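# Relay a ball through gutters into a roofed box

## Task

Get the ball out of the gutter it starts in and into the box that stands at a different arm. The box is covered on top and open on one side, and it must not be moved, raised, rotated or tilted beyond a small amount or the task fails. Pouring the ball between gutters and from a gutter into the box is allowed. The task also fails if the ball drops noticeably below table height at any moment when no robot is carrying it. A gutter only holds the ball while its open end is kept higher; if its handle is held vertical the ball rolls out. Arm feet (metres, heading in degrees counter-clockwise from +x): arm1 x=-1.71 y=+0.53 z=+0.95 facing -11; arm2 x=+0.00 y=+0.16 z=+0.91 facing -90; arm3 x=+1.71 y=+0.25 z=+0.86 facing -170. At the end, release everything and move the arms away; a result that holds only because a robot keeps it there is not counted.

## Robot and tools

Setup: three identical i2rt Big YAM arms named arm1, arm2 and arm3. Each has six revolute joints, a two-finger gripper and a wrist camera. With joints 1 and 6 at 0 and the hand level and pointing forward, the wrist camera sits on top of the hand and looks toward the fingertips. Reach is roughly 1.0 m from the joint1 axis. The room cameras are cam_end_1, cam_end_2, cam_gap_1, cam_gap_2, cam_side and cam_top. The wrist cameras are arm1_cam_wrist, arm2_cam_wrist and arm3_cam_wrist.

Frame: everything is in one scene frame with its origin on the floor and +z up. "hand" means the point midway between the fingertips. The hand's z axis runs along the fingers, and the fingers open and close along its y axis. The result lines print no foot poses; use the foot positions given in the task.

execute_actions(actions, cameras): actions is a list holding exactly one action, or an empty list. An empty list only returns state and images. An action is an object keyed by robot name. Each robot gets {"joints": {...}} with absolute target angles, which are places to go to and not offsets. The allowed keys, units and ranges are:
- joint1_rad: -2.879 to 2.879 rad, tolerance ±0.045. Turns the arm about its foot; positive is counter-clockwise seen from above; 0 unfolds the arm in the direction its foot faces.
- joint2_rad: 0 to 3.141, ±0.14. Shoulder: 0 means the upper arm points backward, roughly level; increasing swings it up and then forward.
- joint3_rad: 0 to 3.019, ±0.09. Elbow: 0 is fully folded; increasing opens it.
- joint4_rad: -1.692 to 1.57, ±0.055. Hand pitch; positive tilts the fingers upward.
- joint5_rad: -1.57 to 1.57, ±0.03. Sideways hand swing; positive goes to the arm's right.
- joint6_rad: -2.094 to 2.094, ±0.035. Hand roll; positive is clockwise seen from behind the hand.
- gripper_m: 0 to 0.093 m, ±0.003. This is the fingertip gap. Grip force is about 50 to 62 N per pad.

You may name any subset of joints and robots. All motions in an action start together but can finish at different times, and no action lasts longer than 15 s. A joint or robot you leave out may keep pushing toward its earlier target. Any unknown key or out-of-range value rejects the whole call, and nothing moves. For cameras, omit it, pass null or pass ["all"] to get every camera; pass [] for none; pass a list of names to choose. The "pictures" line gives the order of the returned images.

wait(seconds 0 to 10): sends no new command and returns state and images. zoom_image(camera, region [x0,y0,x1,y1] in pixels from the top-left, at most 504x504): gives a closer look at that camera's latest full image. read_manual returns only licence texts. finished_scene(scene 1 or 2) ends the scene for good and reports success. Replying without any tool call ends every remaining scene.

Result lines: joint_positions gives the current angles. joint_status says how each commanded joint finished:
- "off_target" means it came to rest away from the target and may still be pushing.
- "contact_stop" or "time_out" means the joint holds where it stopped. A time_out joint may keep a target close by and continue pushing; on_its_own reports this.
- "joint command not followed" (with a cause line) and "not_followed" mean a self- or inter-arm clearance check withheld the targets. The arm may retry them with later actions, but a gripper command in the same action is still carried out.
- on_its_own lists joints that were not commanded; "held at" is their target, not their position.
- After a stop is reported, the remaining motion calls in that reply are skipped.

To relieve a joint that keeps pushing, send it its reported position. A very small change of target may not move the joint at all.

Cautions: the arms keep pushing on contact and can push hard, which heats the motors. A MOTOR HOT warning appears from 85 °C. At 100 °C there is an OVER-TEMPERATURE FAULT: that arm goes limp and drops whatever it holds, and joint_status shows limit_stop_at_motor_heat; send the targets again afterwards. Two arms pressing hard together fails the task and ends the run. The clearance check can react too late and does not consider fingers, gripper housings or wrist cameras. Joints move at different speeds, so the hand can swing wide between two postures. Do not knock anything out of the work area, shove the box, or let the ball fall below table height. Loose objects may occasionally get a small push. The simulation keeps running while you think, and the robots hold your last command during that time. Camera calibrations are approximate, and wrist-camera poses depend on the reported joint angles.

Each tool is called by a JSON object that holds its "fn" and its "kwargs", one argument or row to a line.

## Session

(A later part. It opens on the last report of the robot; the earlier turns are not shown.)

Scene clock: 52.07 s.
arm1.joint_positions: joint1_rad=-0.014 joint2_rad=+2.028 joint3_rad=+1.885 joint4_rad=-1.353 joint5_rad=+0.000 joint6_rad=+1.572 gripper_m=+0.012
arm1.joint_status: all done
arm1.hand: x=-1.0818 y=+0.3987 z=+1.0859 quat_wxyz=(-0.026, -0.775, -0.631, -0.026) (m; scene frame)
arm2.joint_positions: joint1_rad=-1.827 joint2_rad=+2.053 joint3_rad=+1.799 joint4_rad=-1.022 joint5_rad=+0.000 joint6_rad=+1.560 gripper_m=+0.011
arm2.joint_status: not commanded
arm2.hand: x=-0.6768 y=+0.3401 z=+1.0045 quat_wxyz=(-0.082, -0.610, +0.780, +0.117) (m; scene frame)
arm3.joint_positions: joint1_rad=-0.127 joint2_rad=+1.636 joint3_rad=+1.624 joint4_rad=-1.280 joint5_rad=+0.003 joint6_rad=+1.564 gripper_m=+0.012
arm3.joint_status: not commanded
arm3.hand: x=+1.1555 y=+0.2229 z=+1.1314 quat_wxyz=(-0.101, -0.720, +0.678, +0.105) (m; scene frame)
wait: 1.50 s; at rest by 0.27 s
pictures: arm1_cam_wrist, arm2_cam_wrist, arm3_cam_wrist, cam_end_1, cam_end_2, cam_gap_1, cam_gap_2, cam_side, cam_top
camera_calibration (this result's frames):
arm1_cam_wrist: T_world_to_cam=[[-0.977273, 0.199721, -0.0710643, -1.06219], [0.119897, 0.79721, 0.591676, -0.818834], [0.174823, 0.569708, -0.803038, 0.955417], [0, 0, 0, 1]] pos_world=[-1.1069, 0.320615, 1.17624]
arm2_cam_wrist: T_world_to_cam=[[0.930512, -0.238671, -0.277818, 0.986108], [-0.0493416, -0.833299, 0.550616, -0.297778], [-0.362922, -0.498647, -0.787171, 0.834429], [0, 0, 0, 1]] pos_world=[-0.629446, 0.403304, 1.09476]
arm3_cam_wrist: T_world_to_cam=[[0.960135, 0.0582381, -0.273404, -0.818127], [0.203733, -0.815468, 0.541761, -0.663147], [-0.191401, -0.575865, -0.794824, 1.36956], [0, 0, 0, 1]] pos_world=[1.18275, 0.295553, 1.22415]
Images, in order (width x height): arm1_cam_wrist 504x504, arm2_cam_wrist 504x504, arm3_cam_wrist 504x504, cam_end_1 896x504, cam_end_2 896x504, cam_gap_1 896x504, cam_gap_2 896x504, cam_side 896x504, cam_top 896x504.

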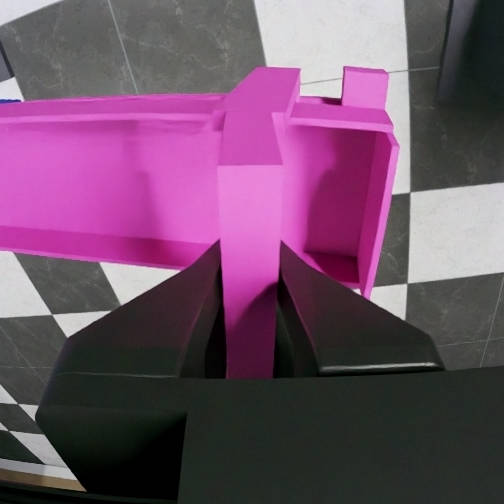

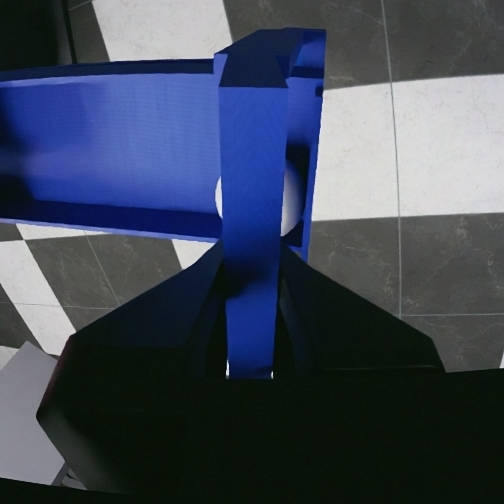

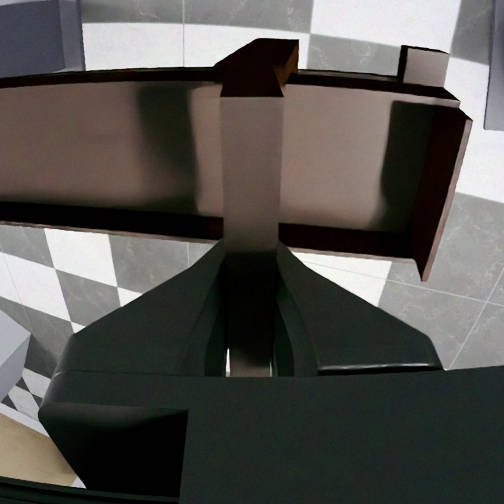

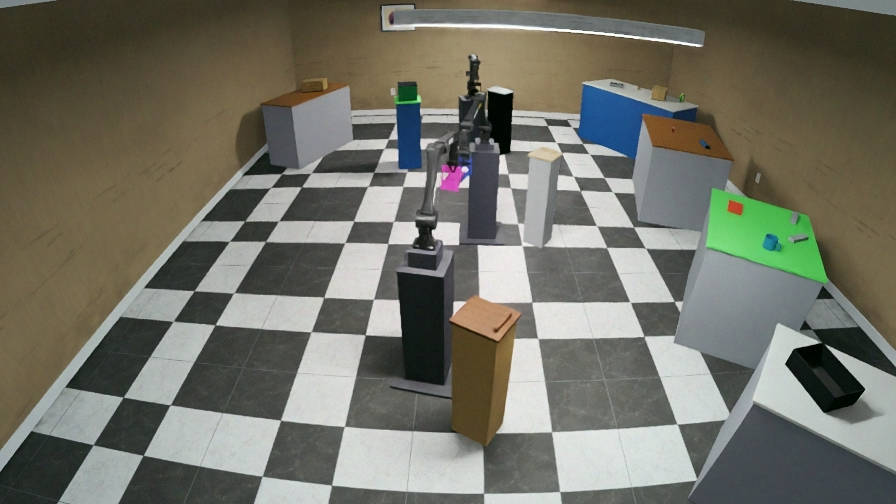

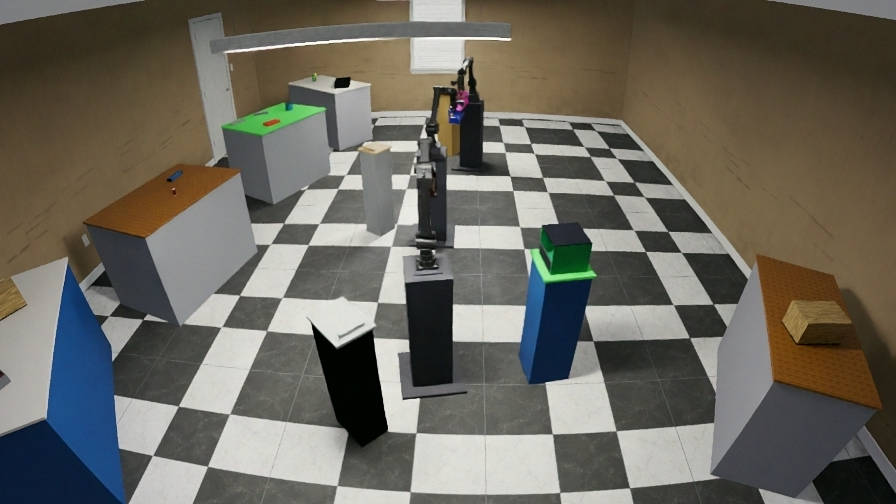

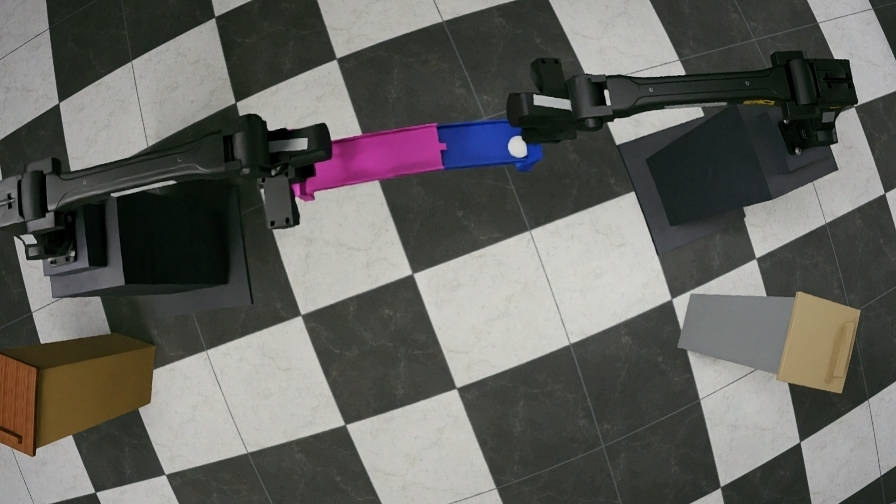

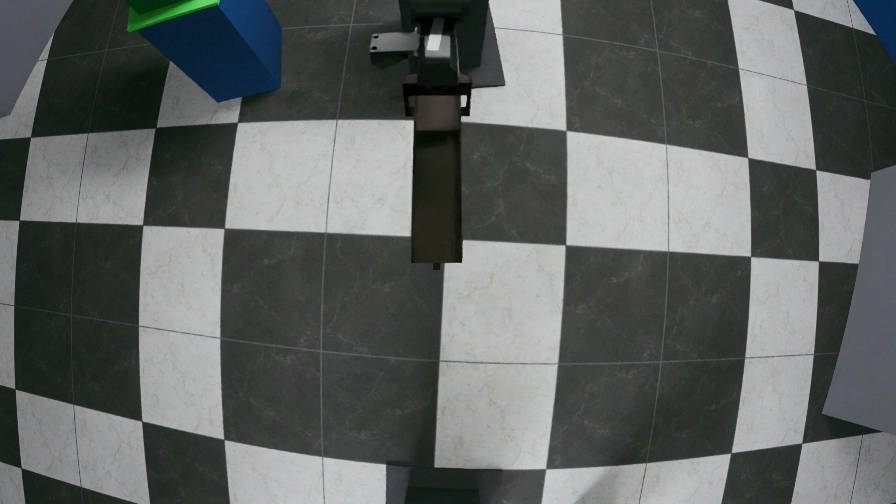

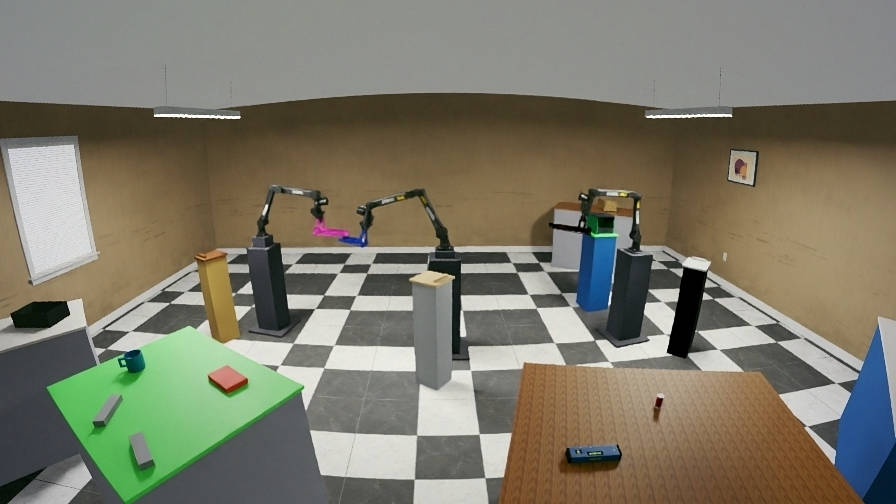

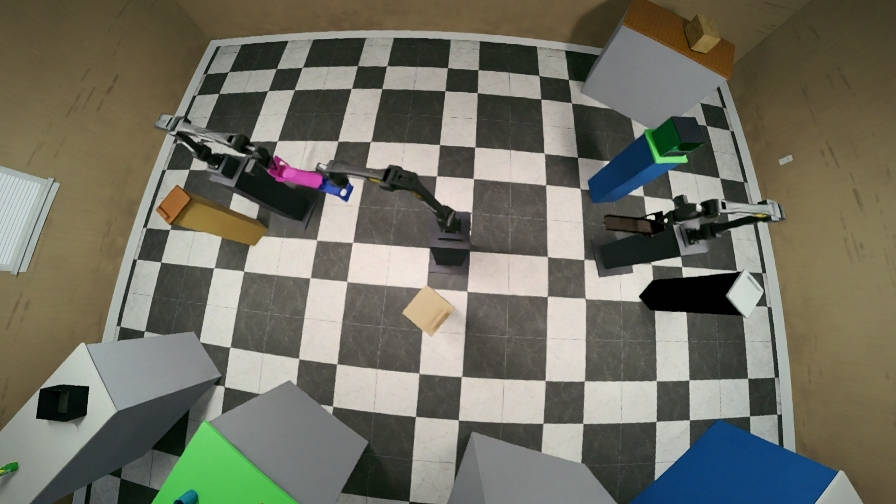

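{"fn": "execute_actions", "kwargs": {
  "actions": [
    {"arm1":{"joints":{"joint2_rad":1.5}},"arm3":{"joints":{"joint2_rad":1.88,"joint4_rad":-1.0}}}
  ],
  "cameras": []
}}

{"fn": "execute_actions", "kwargs": {
  "actions": [
    {"arm1":{"joints":{"joint2_rad":1.35,"joint3_rad":1.05,"joint4_rad":-0.75}},"arm2":{"joints":{"joint2_rad":1.6,"joint3_rad":1.7}}}
  ],
  "cameras": ["arm2_cam_wrist"]
}}

{"fn": "execute_actions", "kwargs": {
  "actions": [
    {"arm1":{"joints":{"joint1_rad":-1.2}},"arm2":{"joints":{"joint1_rad":-0.8,"joint3_rad":1.55}}}
  ],
  "cameras": ["arm2_cam_wrist","cam_side"]
}}

Scene clock: 56.17 s.
arm1.joint_positions: joint1_rad=-0.014 joint2_rad=+1.525 joint3_rad=+1.939 joint4_rad=-1.360 joint5_rad=+0.000 joint6_rad=+1.572 gripper_m=+0.012
arm1.joint_status: all done
arm1.hand: x=-1.1609 y=+0.4124 z=+1.4117 quat_wxyz=(-0.235, -0.739, -0.600, -0.197) (m; scene frame)
arm2.joint_positions: joint1_rad=-1.827 joint2_rad=+2.053 joint3_rad=+1.799 joint4_rad=-1.022 joint5_rad=+0.000 joint6_rad=+1.560 gripper_m=+0.011
arm2.joint_status: not commanded
arm2.hand: x=-0.6768 y=+0.3401 z=+1.0045 quat_wxyz=(-0.082, -0.610, +0.780, +0.117) (m; scene frame)
arm3.joint_positions: joint1_rad=-0.127 joint2_rad=+1.926 joint3_rad=+1.613 joint4_rad=-1.016 joint5_rad=+0.002 joint6_rad=+1.564 gripper_m=+0.012
arm3.joint_status: all done
arm3.hand: x=+1.0777 y=+0.2202 z=+0.9755 quat_wxyz=(-0.088, -0.722, +0.680, +0.092) (m; scene frame)
pictures: none
No camera images: the call's "cameras" was empty. Leave "cameras" out to get every camera's image.

Scene clock: 57.83 s.
arm1.joint_positions: joint1_rad=-0.014 joint2_rad=+1.368 joint3_rad=+1.024 joint4_rad=-0.772 joint5_rad=+0.000 joint6_rad=+1.572 gripper_m=+0.012
arm1.joint_status: all done
arm1.hand: x=-1.2450 y=+0.4321 z=+1.1112 quat_wxyz=(-0.172, -0.756, -0.615, -0.145) (m; scene frame)
arm2.joint_positions: joint1_rad=-1.827 joint2_rad=+1.605 joint3_rad=+1.677 joint4_rad=-1.019 joint5_rad=+0.000 joint6_rad=+1.560 gripper_m=+0.011
arm2.joint_status: all done
arm2.hand: x=-0.6104 y=+0.3199 z=+1.2368 quat_wxyz=(-0.179, -0.588, +0.750, +0.244) (m; scene frame)
arm3.joint_positions: joint1_rad=-0.127 joint2_rad=+1.926 joint3_rad=+1.613 joint4_rad=-1.016 joint5_rad=+0.002 joint6_rad=+1.564 gripper_m=+0.012
arm3.joint_status: not commanded
arm3.hand: x=+1.0777 y=+0.2202 z=+0.9755 quat_wxyz=(-0.088, -0.722, +0.680, +0.092) (m; scene frame)
pictures: arm2_cam_wrist
camera_calibration (this result's frames):
arm2_cam_wrist: T_world_to_cam=[[0.794353, -0.199513, -0.573758, 1.25438], [0.117731, -0.876051, 0.467625, -0.220898], [-0.595938, -0.439009, -0.672405, 0.728098], [0, 0, 0, 1]] pos_world=[-0.536513, 0.376389, 1.31258]
Images, in order (width x height): arm2_cam_wrist 504x504.

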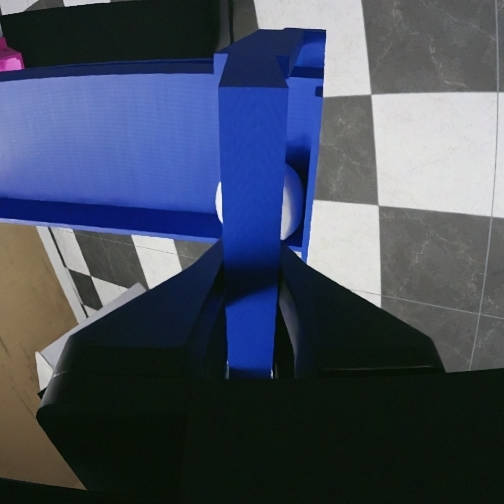

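Scene clock: 59.47 s.
arm1.joint_positions: joint1_rad=-1.203 joint2_rad=+1.368 joint3_rad=+1.024 joint4_rad=-0.764 joint5_rad=+0.003 joint6_rad=+1.572 gripper_m=+0.012
arm1.joint_status: all done
arm1.hand: x=-1.6305 y=+0.0551 z=+1.1090 quat_wxyz=(-0.225, -0.970, -0.086, -0.020) (m; scene frame)
arm2.joint_positions: joint1_rad=-0.794 joint2_rad=+1.617 joint3_rad=+1.539 joint4_rad=-1.019 joint5_rad=-0.001 joint6_rad=+1.561 gripper_m=+0.011
arm2.joint_status: all done
arm2.hand: x=-0.4310 y=-0.2594 z=+1.1561 quat_wxyz=(-0.210, -0.900, +0.372, +0.088) (m; scene frame)
arm3.joint_positions: joint1_rad=-0.127 joint2_rad=+1.926 joint3_rad=+1.613 joint4_rad=-1.016 joint5_rad=+0.002 joint6_rad=+1.564 gripper_m=+0.012
arm3.joint_status: not commanded
arm3.hand: x=+1.0777 y=+0.2202 z=+0.9755 quat_wxyz=(-0.088, -0.722, +0.680, +0.092) (m; scene frame)
pictures: arm2_cam_wrist, cam_side
camera_calibration (this result's frames):
arm2_cam_wrist: T_world_to_cam=[[0.640513, 0.629383, -0.440023, 0.944122], [0.751888, -0.3974, 0.526058, -0.381823], [0.156227, -0.667795, -0.727766, 0.855266], [0, 0, 0, 1]] pos_world=[-0.45125, -0.174808, 1.23873]
Images, in order (width x height): arm2_cam_wrist 504x504, cam_side 896x504.

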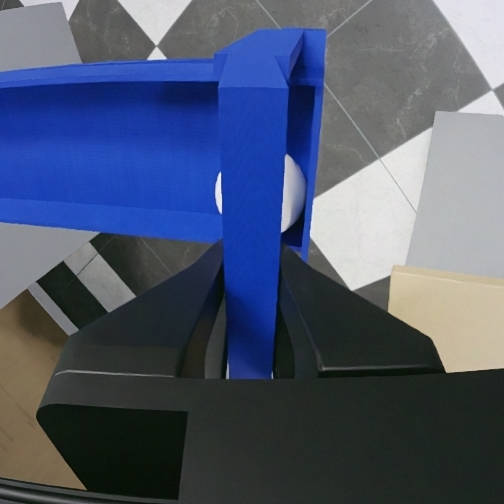

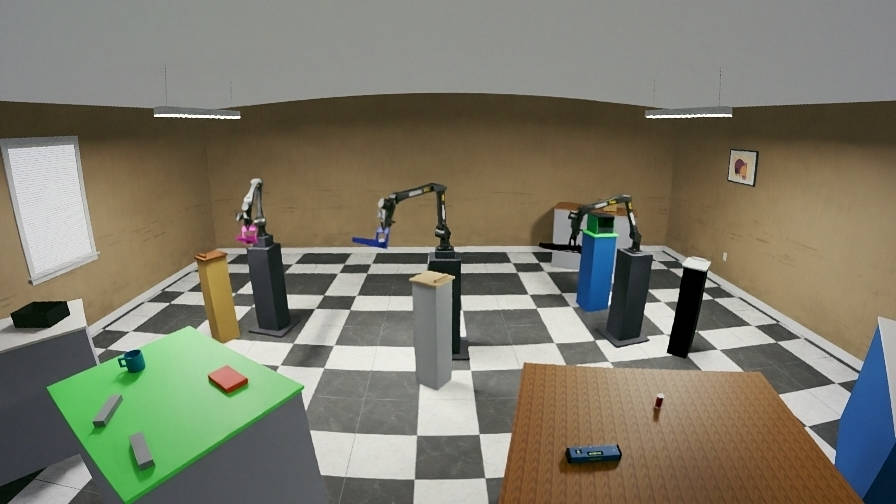

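{"fn": "execute_actions", "kwargs": {
  "actions": [
    {"arm1":{"joints":{"joint1_rad":-2.454,"joint4_rad":-0.74,"joint5_rad":-0.062,"joint6_rad":1.052}},"arm2":{"joints":{"joint1_rad":0.4}}}
  ],
  "cameras": ["arm2_cam_wrist"]
}}

{"fn": "execute_actions", "kwargs": {
  "actions": [
    {"arm1":{"joints":{"joint2_rad":1.62}},"arm2":{"joints":{"joint1_rad":1.58}}}
  ],
  "cameras": ["arm1_cam_wrist","arm2_cam_wrist"]
}}

{"fn": "execute_actions", "kwargs": {
  "actions": [
    {"arm2":{"joints":{"joint2_rad":1.98,"joint3_rad":2.0,"joint4_rad":-1.1}}}
  ],
  "cameras": ["cam_end_1","arm2_cam_wrist","cam_side","cam_gap_2"]
}}

{"fn": "zoom_image", "kwargs": {
  "camera": "cam_side",
  "region": [490, 180, 610, 260]
}}

{"fn": "zoom_image", "kwargs": {
  "camera": "cam_end_1",
  "region": [430, 240, 550, 350]
}}

Scene clock: 62.23 s.
arm1.joint_positions: joint1_rad=-2.458 joint2_rad=+1.368 joint3_rad=+1.024 joint4_rad=-0.753 joint5_rad=-0.058 joint6_rad=+1.058 gripper_m=+0.012
arm1.joint_status: all done
arm1.hand: x=-2.1362 y=+0.2911 z=+1.1122 quat_wxyz=(-0.181, -0.936, +0.263, +0.149) (m; scene frame)
arm2.joint_positions: joint1_rad=+0.405 joint2_rad=+1.617 joint3_rad=+1.539 joint4_rad=-1.019 joint5_rad=-0.001 joint6_rad=+1.562 gripper_m=+0.011
arm2.joint_status: all done
arm2.hand: x=+0.2332 y=-0.3906 z=+1.1624 quat_wxyz=(-0.227, -0.952, -0.198, -0.053) (m; scene frame)
arm3.joint_positions: joint1_rad=-0.127 joint2_rad=+1.926 joint3_rad=+1.613 joint4_rad=-1.016 joint5_rad=+0.002 joint6_rad=+1.564 gripper_m=+0.012
arm3.joint_status: not commanded
arm3.hand: x=+1.0777 y=+0.2202 z=+0.9755 quat_wxyz=(-0.088, -0.722, +0.680, +0.092) (m; scene frame)
pictures: arm2_cam_wrist
camera_calibration (this result's frames):
arm2_cam_wrist: T_world_to_cam=[[-0.346029, 0.823549, -0.449479, 0.920961], [0.635572, 0.558162, 0.533389, -0.5449], [0.690154, -0.101109, -0.716565, 0.752309], [0, 0, 0, 1]] pos_world=[0.145794, -0.378248, 1.24367]
Images, in order (width x height): arm2_cam_wrist 504x504.

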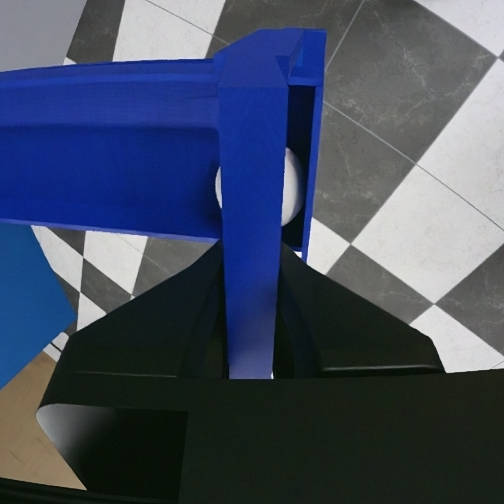

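Scene clock: 63.90 s.
arm1.joint_positions: joint1_rad=-2.458 joint2_rad=+1.640 joint3_rad=+1.024 joint4_rad=-0.753 joint5_rad=-0.058 joint6_rad=+1.058 gripper_m=+0.012
arm1.joint_status: all done
arm1.hand: x=-2.1301 y=+0.2953 z=+0.9866 quat_wxyz=(-0.087, -0.956, +0.273, +0.053) (m; scene frame)
arm2.joint_positions: joint1_rad=+1.585 joint2_rad=+1.617 joint3_rad=+1.539 joint4_rad=-1.019 joint5_rad=-0.001 joint6_rad=+1.563 gripper_m=+0.011
arm2.joint_status: all done
arm2.hand: x=+0.5972 y=+0.1692 z=+1.1715 quat_wxyz=(-0.166, -0.679, -0.693, -0.174) (m; scene frame)
arm3.joint_positions: joint1_rad=-0.127 joint2_rad=+1.926 joint3_rad=+1.613 joint4_rad=-1.016 joint5_rad=+0.002 joint6_rad=+1.564 gripper_m=+0.012
arm3.joint_status: not commanded
arm3.hand: x=+1.0777 y=+0.2202 z=+0.9755 quat_wxyz=(-0.088, -0.722, +0.680, +0.092) (m; scene frame)
pictures: arm1_cam_wrist, arm2_cam_wrist
camera_calibration (this result's frames):
arm1_cam_wrist: T_world_to_cam=[[0.511765, 0.836981, -0.193803, 1.03164], [0.771873, -0.348886, 0.531499, 1.2346], [0.377239, -0.421593, -0.824591, 1.86309], [0, 0, 0, 1]] pos_world=[-2.18375, 0.352739, 1.08004]
arm2_cam_wrist: T_world_to_cam=[[-0.886324, -0.00756435, -0.463004, 1.06911], [-0.281344, 0.802959, 0.525455, -0.578125], [0.367799, 0.595986, -0.71381, 0.635552], [0, 0, 0, 1]] pos_world=[0.551172, 0.0935175, 1.25245]
Images, in order (width x height): arm1_cam_wrist 504x504, arm2_cam_wrist 504x504.

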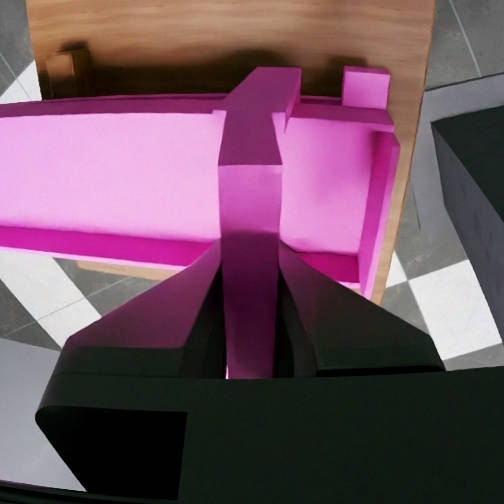

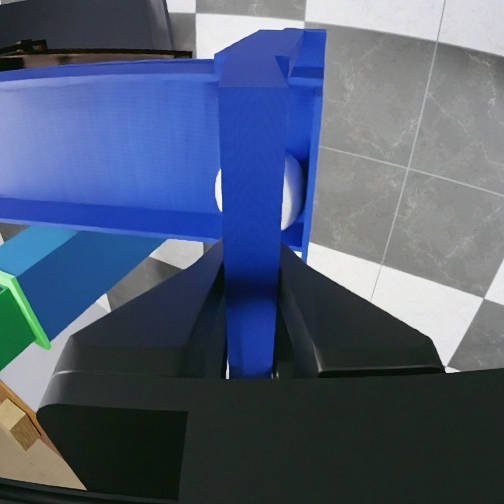

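Scene clock: 65.23 s.
arm1.joint_positions: joint1_rad=-2.458 joint2_rad=+1.640 joint3_rad=+1.024 joint4_rad=-0.753 joint5_rad=-0.058 joint6_rad=+1.058 gripper_m=+0.012
arm1.joint_status: not commanded
arm1.hand: x=-2.1301 y=+0.2953 z=+0.9866 quat_wxyz=(-0.087, -0.956, +0.273, +0.053) (m; scene frame)
arm2.joint_positions: joint1_rad=+1.585 joint2_rad=+2.004 joint3_rad=+1.916 joint4_rad=-1.104 joint5_rad=-0.001 joint6_rad=+1.563 gripper_m=+0.011
arm2.joint_status: all done
arm2.hand: x=+0.7117 y=+0.1714 z=+1.0994 quat_wxyz=(-0.133, -0.687, -0.701, -0.141) (m; scene frame)
arm3.joint_positions: joint1_rad=-0.127 joint2_rad=+1.926 joint3_rad=+1.613 joint4_rad=-1.016 joint5_rad=+0.002 joint6_rad=+1.564 gripper_m=+0.012
arm3.joint_status: not commanded
arm3.hand: x=+1.0777 y=+0.2202 z=+0.9755 quat_wxyz=(-0.088, -0.722, +0.680, +0.092) (m; scene frame)
pictures: arm2_cam_wrist, cam_end_1, cam_gap_2, cam_side
camera_calibration (this result's frames):
arm2_cam_wrist: T_world_to_cam=[[-0.926373, -0.00887758, -0.376502, 1.07082], [-0.230756, 0.803458, 0.548824, -0.571562], [0.297631, 0.595295, -0.74635, 0.62644], [0, 0, 0, 1]] pos_world=[0.67364, 0.0958149, 1.1844]
Images, in order (width x height): arm2_cam_wrist 504x504, cam_end_1 896x504, cam_gap_2 896x504, cam_side 896x504.

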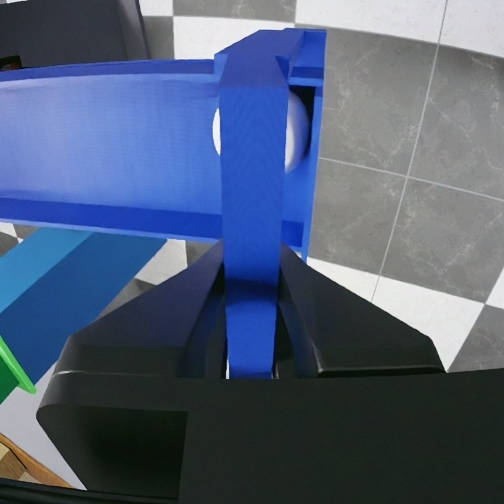

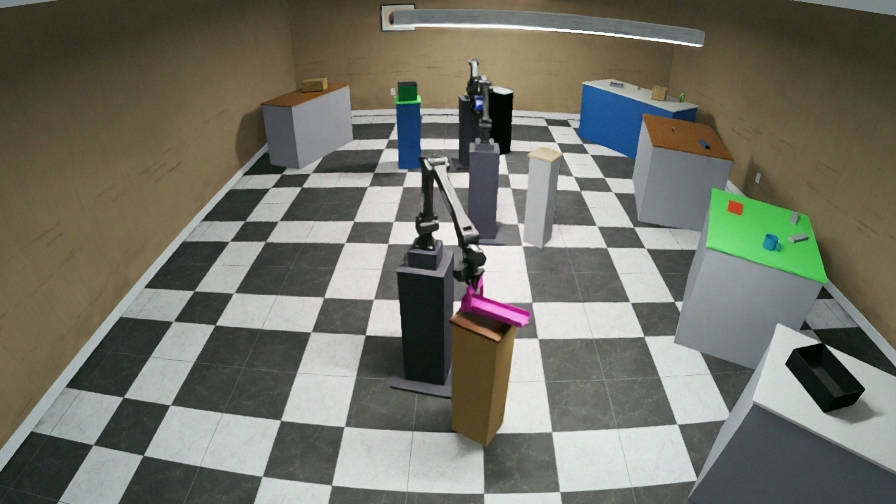

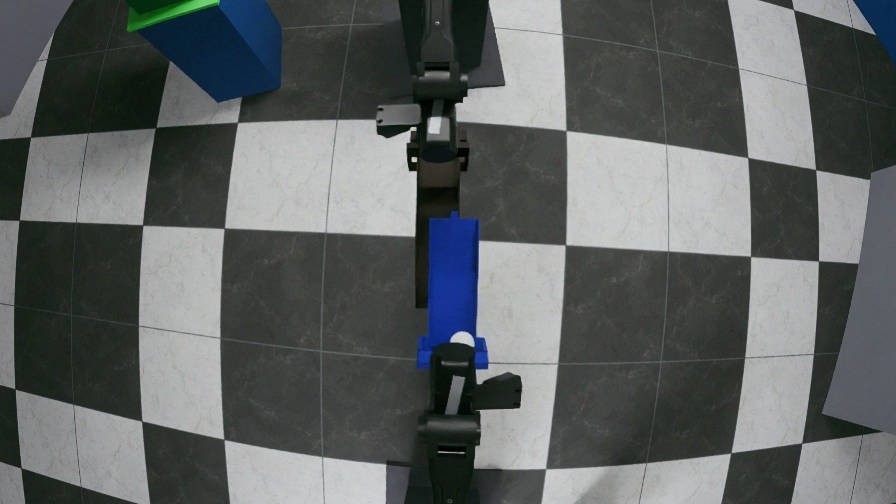

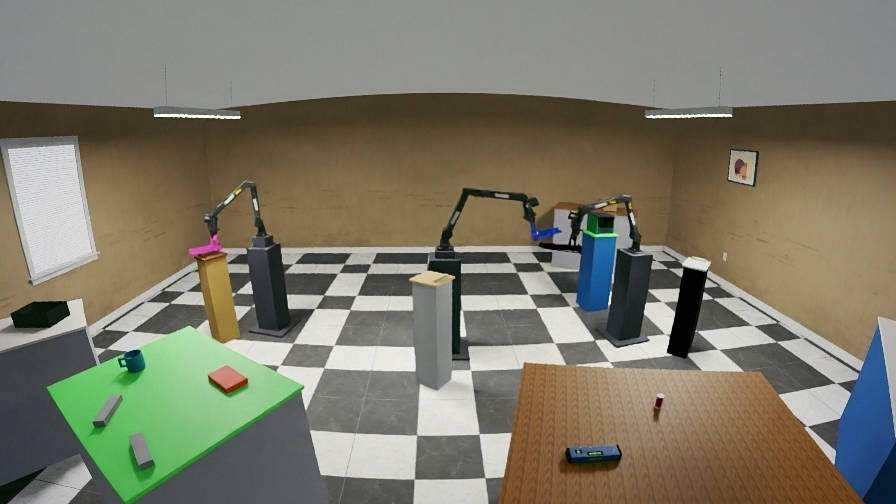

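Region (490, 180, 610, 260) of cam_side's 896x504 image, scaled by 4.200, with more detail than that image has.

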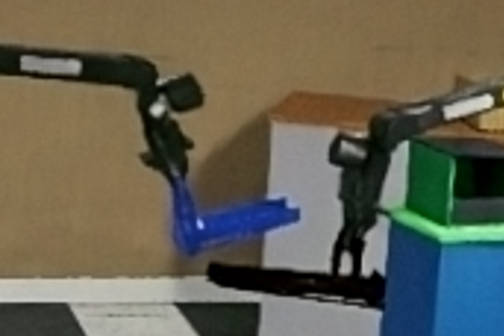

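Region (430, 240, 550, 350) of cam_end_1's 896x504 image, scaled by 4.200, with more detail than that image has; it fills the top 462 rows of this view, and the rest is white.

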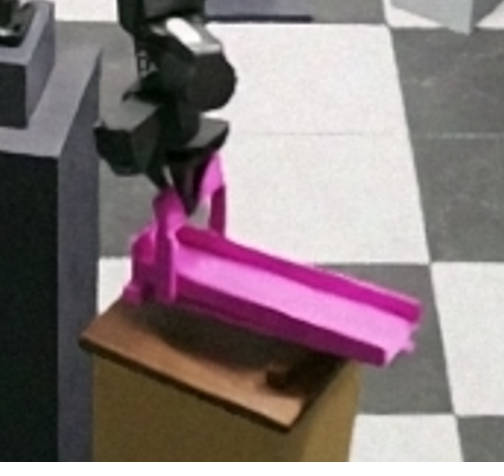

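{"fn": "execute_actions", "kwargs": {
  "actions": [
    {"arm1":{"joints":{"joint2_rad":1.68}},"arm2":{"joints":{"joint1_rad":1.62,"joint4_rad":-1.27}}}
  ],
  "cameras": ["cam_side","cam_gap_2"]
}}

{"fn": "zoom_image", "kwargs": {
  "camera": "cam_side",
  "region": [510, 200, 600, 260]
}}

Scene clock: 66.57 s.
arm1.joint_positions: joint1_rad=-2.458 joint2_rad=+1.687 joint3_rad=+1.024 joint4_rad=-0.752 joint5_rad=-0.059 joint6_rad=+1.058 gripper_m=+0.012
arm1.joint_status: all done
arm1.hand: x=-2.1261 y=+0.2974 z=+0.9653 quat_wxyz=(-0.072, -0.958, +0.275, +0.036) (m; scene frame)
arm2.joint_positions: joint1_rad=+1.616 joint2_rad=+2.004 joint3_rad=+1.916 joint4_rad=-1.266 joint5_rad=+0.000 joint6_rad=+1.563 gripper_m=+0.011
arm2.joint_status: all done
arm2.hand: x=+0.6731 y=+0.1923 z=+1.0875 quat_wxyz=(-0.076, -0.684, -0.721, -0.085) (m; scene frame)
arm3.joint_positions: joint1_rad=-0.127 joint2_rad=+1.926 joint3_rad=+1.613 joint4_rad=-1.016 joint5_rad=+0.002 joint6_rad=+1.564 gripper_m=+0.012
arm3.joint_status: not commanded
arm3.hand: x=+1.0777 y=+0.2202 z=+0.9755 quat_wxyz=(-0.088, -0.722, +0.680, +0.092) (m; scene frame)
pictures: cam_gap_2, cam_side
Images, in order (width x height): cam_gap_2 896x504, cam_side 896x504.

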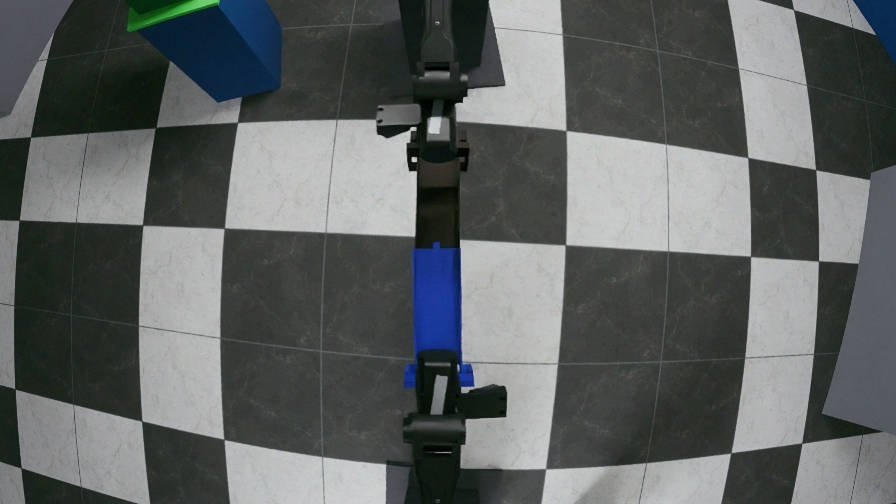

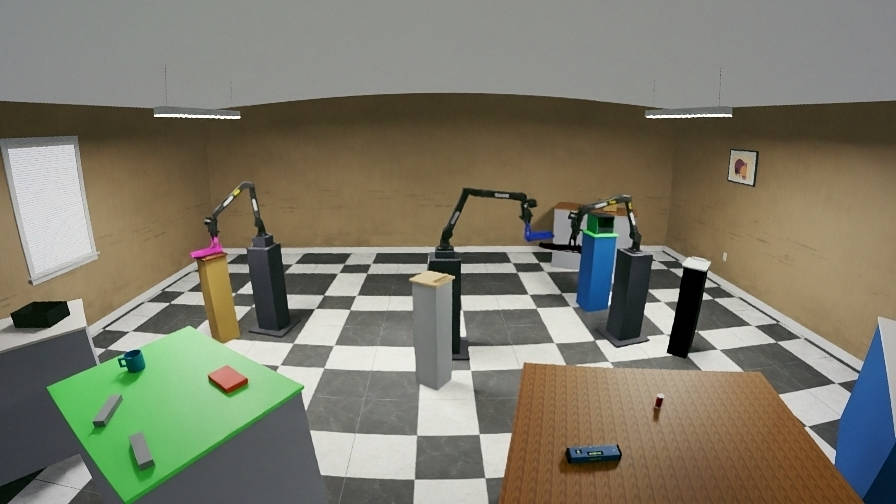

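Region (510, 200, 600, 260) of cam_side's 896x504 image, scaled by 5.600, with more detail than that image has.

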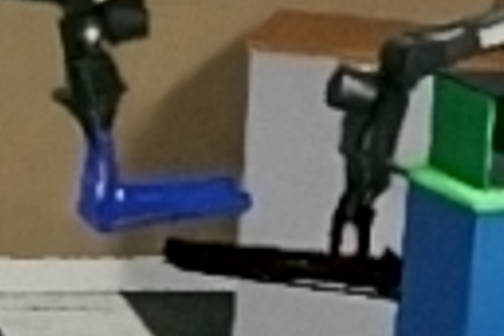

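{"fn": "execute_actions", "kwargs": {
  "actions": [
    {"arm1":{"joints":{"gripper_m":0.06}},"arm2":{"joints":{"joint4_rad":-1.41}}}
  ],
  "cameras": ["cam_gap_2"]
}}

{"fn": "execute_actions", "kwargs": {
  "actions": [
    {"arm1":{"joints":{"joint2_rad":1.2}}}
  ],
  "cameras": ["cam_side","cam_gap_2","arm3_cam_wrist","cam_end_2","cam_top","cam_end_1"]
}}

Scene clock: 68.17 s.
arm1.joint_positions: joint1_rad=-2.458 joint2_rad=+1.687 joint3_rad=+1.024 joint4_rad=-0.751 joint5_rad=-0.059 joint6_rad=+1.058 gripper_m=+0.060
arm1.joint_status: all done
arm1.hand: x=-2.1264 y=+0.2972 z=+0.9653 quat_wxyz=(-0.072, -0.958, +0.274, +0.036) (m; scene frame)
arm2.joint_positions: joint1_rad=+1.616 joint2_rad=+2.004 joint3_rad=+1.916 joint4_rad=-1.405 joint5_rad=+0.000 joint6_rad=+1.563 gripper_m=+0.011
arm2.joint_status: all done
arm2.hand: x=+0.6396 y=+0.1908 z=+1.0821 quat_wxyz=(-0.028, -0.687, -0.725, -0.035) (m; scene frame)
arm3.joint_positions: joint1_rad=-0.127 joint2_rad=+1.926 joint3_rad=+1.613 joint4_rad=-1.016 joint5_rad=+0.002 joint6_rad=+1.564 gripper_m=+0.012
arm3.joint_status: not commanded
arm3.hand: x=+1.0777 y=+0.2202 z=+0.9755 quat_wxyz=(-0.088, -0.722, +0.680, +0.092) (m; scene frame)
pictures: cam_gap_2
Images, in order (width x height): cam_gap_2 896x504.

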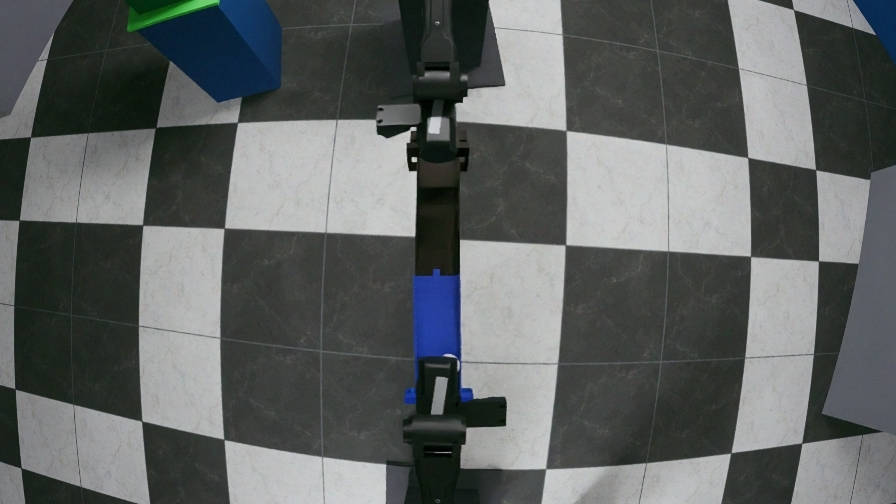

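Scene clock: 69.57 s.
arm1.joint_positions: joint1_rad=-2.458 joint2_rad=+1.197 joint3_rad=+1.024 joint4_rad=-0.749 joint5_rad=-0.059 joint6_rad=+1.058 gripper_m=+0.060
arm1.joint_status: all done
arm1.hand: x=-2.1254 y=+0.2960 z=+1.1906 quat_wxyz=(-0.240, -0.914, +0.253, +0.209) (m; scene frame)
arm2.joint_positions: joint1_rad=+1.616 joint2_rad=+2.004 joint3_rad=+1.916 joint4_rad=-1.406 joint5_rad=+0.000 joint6_rad=+1.563 gripper_m=+0.011
arm2.joint_status: not commanded
arm2.hand: x=+0.6392 y=+0.1908 z=+1.0821 quat_wxyz=(-0.028, -0.687, -0.725, -0.035) (m; scene frame)
arm3.joint_positions: joint1_rad=-0.126 joint2_rad=+1.925 joint3_rad=+1.613 joint4_rad=-1.014 joint5_rad=+0.000 joint6_rad=+1.566 gripper_m=+0.012
arm3.joint_status: not commanded
arm3.hand: x=+1.0772 y=+0.2191 z=+0.9761 quat_wxyz=(-0.090, -0.722, +0.680, +0.093) (m; scene frame)
pictures: arm3_cam_wrist, cam_end_1, cam_end_2, cam_gap_2, cam_side, cam_top
camera_calibration (this result's frames):
arm3_cam_wrist: T_world_to_cam=[[0.968653, 0.057234, -0.241733, -0.825072], [0.185169, -0.815039, 0.54902, -0.553252], [-0.1656, -0.576572, -0.800089, 1.20643], [0, 0, 0, 1]] pos_world=[1.10144, 0.291892, 1.06955]
Images, in order (width x height): arm3_cam_wrist 504x504, cam_end_1 896x504, cam_end_2 896x504, cam_gap_2 896x504, cam_side 896x504, cam_top 896x504.

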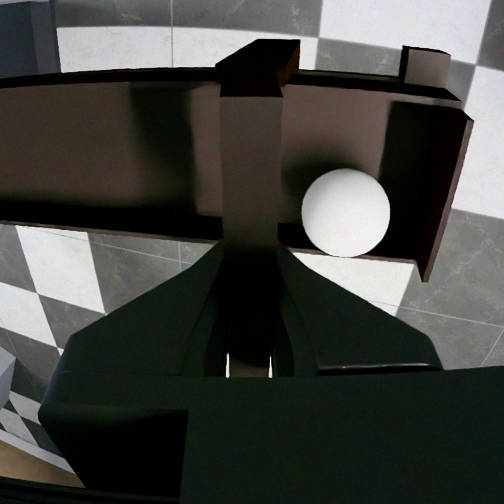

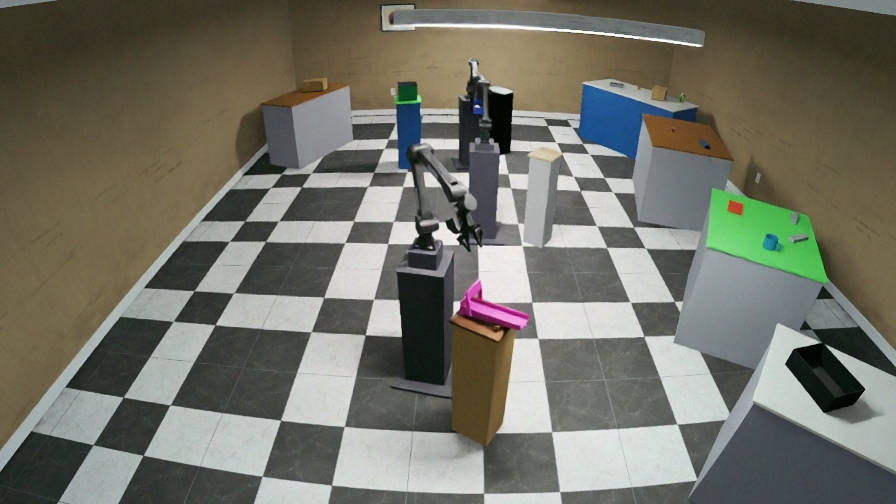

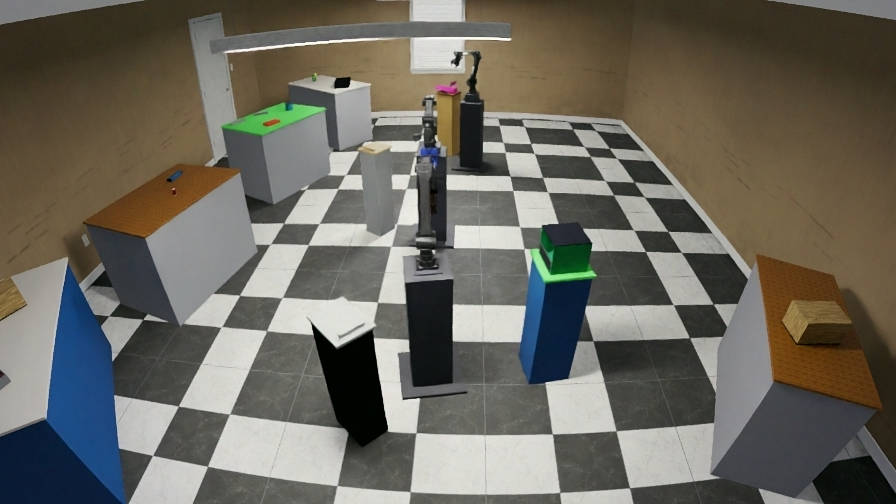

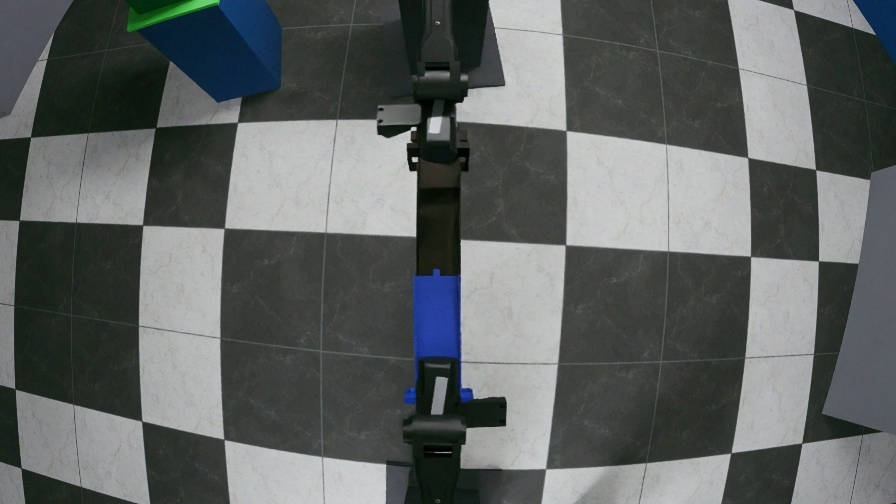

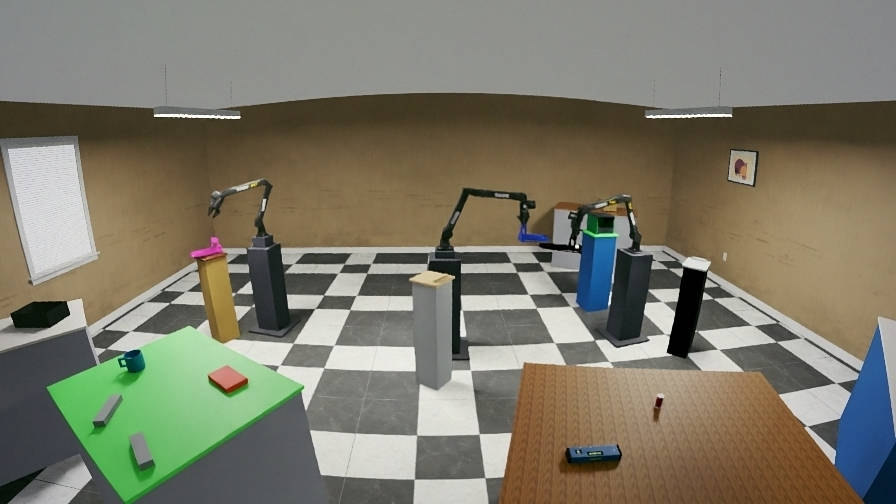

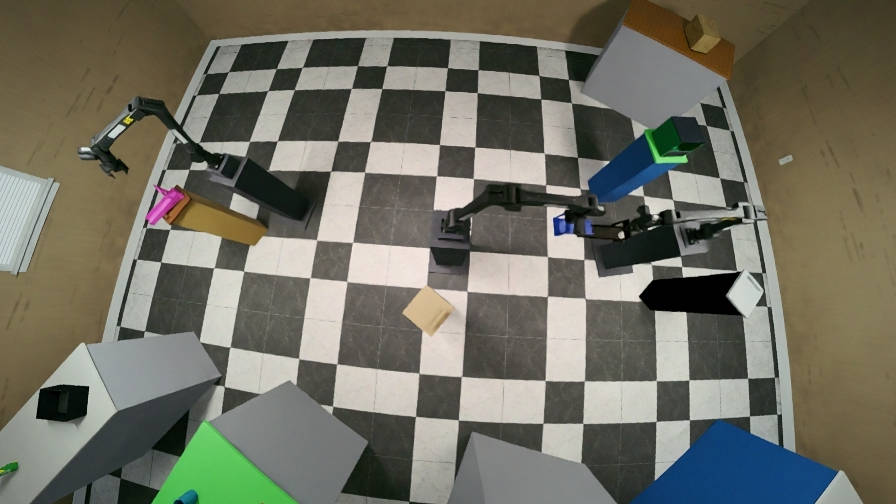

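{"fn": "execute_actions", "kwargs": {
  "actions": [
    {"arm2":{"joints":{"joint2_rad":1.6,"joint3_rad":1.85}}}
  ],
  "cameras": []
}}

{"fn": "execute_actions", "kwargs": {
  "actions": [
    {"arm2":{"joints":{"joint1_rad":0.6,"joint2_rad":1.42,"joint3_rad":1.24,"joint4_rad":-0.99}},"arm3":{"joints":{"joint2_rad":1.4,"joint3_rad":1.4}}}
  ],
  "cameras": ["arm3_cam_wrist"]
}}

{"fn": "execute_actions", "kwargs": {
  "actions": [
    {"arm2":{"joints":{"joint1_rad":-0.368,"joint5_rad":-0.14,"joint6_rad":0.232}},"arm3":{"joints":{"joint2_rad":0.84,"joint3_rad":0.80}}}
  ],
  "cameras": ["arm3_cam_wrist","cam_side"]
}}

Scene clock: 74.50 s.
arm1.joint_positions: joint1_rad=-2.458 joint2_rad=+1.197 joint3_rad=+1.024 joint4_rad=-0.749 joint5_rad=-0.059 joint6_rad=+1.058 gripper_m=+0.060
arm1.joint_status: not commanded
arm1.hand: x=-2.1254 y=+0.2960 z=+1.1906 quat_wxyz=(-0.240, -0.914, +0.253, +0.209) (m; scene frame)
arm2.joint_positions: joint1_rad=+1.616 joint2_rad=+1.601 joint3_rad=+1.836 joint4_rad=-1.410 joint5_rad=+0.000 joint6_rad=+1.563 gripper_m=+0.011
arm2.joint_status: all done
arm2.hand: x=+0.5625 y=+0.1856 z=+1.2835 quat_wxyz=(-0.137, -0.674, -0.710, -0.149) (m; scene frame)
arm3.joint_positions: joint1_rad=-0.126 joint2_rad=+1.925 joint3_rad=+1.613 joint4_rad=-1.014 joint5_rad=+0.000 joint6_rad=+1.566 gripper_m=+0.012
arm3.joint_status: not commanded
arm3.hand: x=+1.0772 y=+0.2191 z=+0.9761 quat_wxyz=(-0.090, -0.722, +0.680, +0.093) (m; scene frame)
pictures: none
No camera images: the call's "cameras" was empty. Leave "cameras" out to get every camera's image.

Scene clock: 76.07 s.
arm1.joint_positions: joint1_rad=-2.458 joint2_rad=+1.197 joint3_rad=+1.024 joint4_rad=-0.749 joint5_rad=-0.059 joint6_rad=+1.058 gripper_m=+0.060
arm1.joint_status: not commanded
arm1.hand: x=-2.1254 y=+0.2960 z=+1.1906 quat_wxyz=(-0.240, -0.914, +0.253, +0.209) (m; scene frame)
arm2.joint_positions: joint1_rad=+0.600 joint2_rad=+1.434 joint3_rad=+1.231 joint4_rad=-1.007 joint5_rad=+0.002 joint6_rad=+1.563 gripper_m=+0.011
arm2.joint_status: all done
arm2.hand: x=+0.2783 y=-0.2501 z=+1.1147 quat_wxyz=(-0.169, -0.939, -0.293, -0.058) (m; scene frame)
arm3.joint_positions: joint1_rad=-0.126 joint2_rad=+1.411 joint3_rad=+1.367 joint4_rad=-1.010 joint5_rad=+0.000 joint6_rad=+1.566 gripper_m=+0.012
arm3.joint_status: all done
arm3.hand: x=+1.1879 y=+0.2234 z=+1.1526 quat_wxyz=(-0.186, -0.703, +0.661, +0.184) (m; scene frame)
pictures: arm3_cam_wrist
camera_calibration (this result's frames):
arm3_cam_wrist: T_world_to_cam=[[0.868419, 0.0542907, -0.49285, -0.480693], [0.329022, -0.806707, 0.490885, -0.772952], [-0.370935, -0.588453, -0.718423, 1.52089], [0, 0, 0, 1]] pos_world=[1.23591, 0.297522, 1.23516]
Images, in order (width x height): arm3_cam_wrist 504x504.

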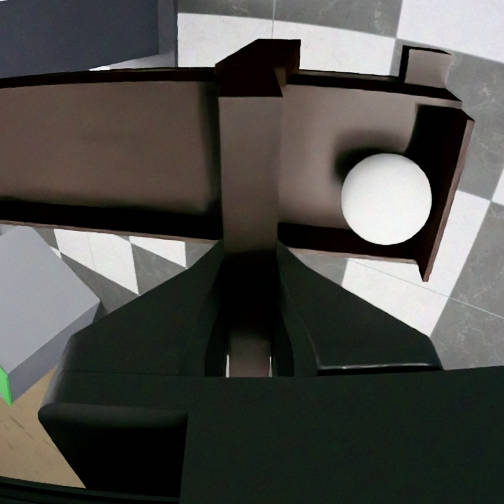

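Scene clock: 78.13 s.
arm1.joint_positions: joint1_rad=-2.458 joint2_rad=+1.197 joint3_rad=+1.024 joint4_rad=-0.749 joint5_rad=-0.059 joint6_rad=+1.058 gripper_m=+0.060
arm1.joint_status: not commanded
arm1.hand: x=-2.1254 y=+0.2960 z=+1.1906 quat_wxyz=(-0.240, -0.914, +0.253, +0.209) (m; scene frame)
arm2.joint_positions: joint1_rad=-0.368 joint2_rad=+1.434 joint3_rad=+1.231 joint4_rad=-1.001 joint5_rad=-0.136 joint6_rad=+0.244 gripper_m=+0.011
arm2.joint_status: all done
arm2.hand: x=-0.1609 y=-0.3122 z=+1.1112 quat_wxyz=(-0.169, -0.866, -0.463, +0.085) (m; scene frame)
arm3.joint_positions: joint1_rad=-0.126 joint2_rad=+0.849 joint3_rad=+0.763 joint4_rad=-1.012 joint5_rad=+0.000 joint6_rad=+1.566 gripper_m=+0.012
arm3.joint_status: all done
arm3.hand: x=+1.4030 y=+0.2358 z=+1.0736 quat_wxyz=(-0.171, -0.707, +0.665, +0.170) (m; scene frame)
pictures: arm3_cam_wrist, cam_side
camera_calibration (this result's frames):
arm3_cam_wrist: T_world_to_cam=[[0.888495, 0.055008, -0.455578, -0.775405], [0.307684, -0.807972, 0.502505, -0.777216], [-0.340452, -0.586647, -0.734804, 1.52563], [0, 0, 0, 1]] pos_world=[1.44748, 0.309692, 1.15834]
Images, in order (width x height): arm3_cam_wrist 504x504, cam_side 896x504.

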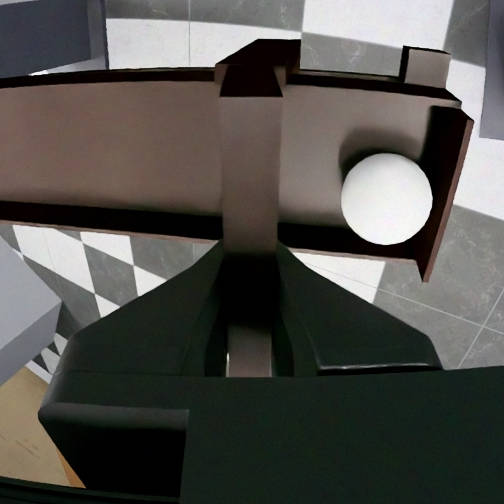

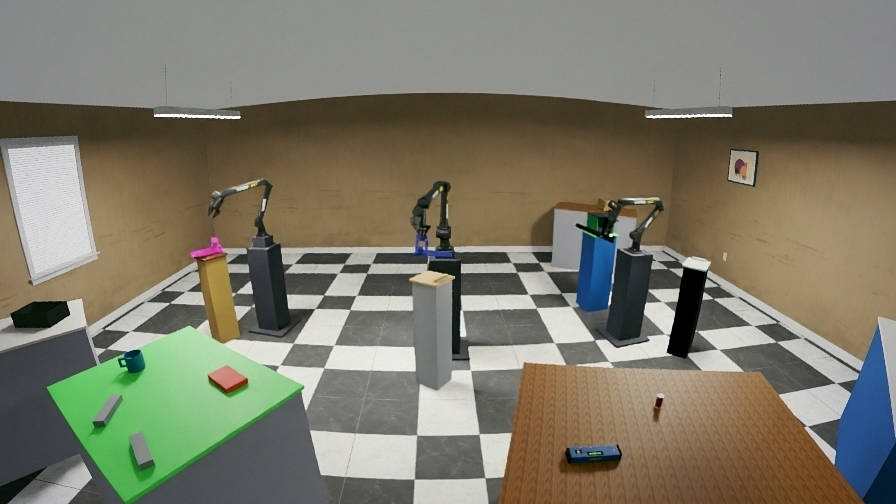

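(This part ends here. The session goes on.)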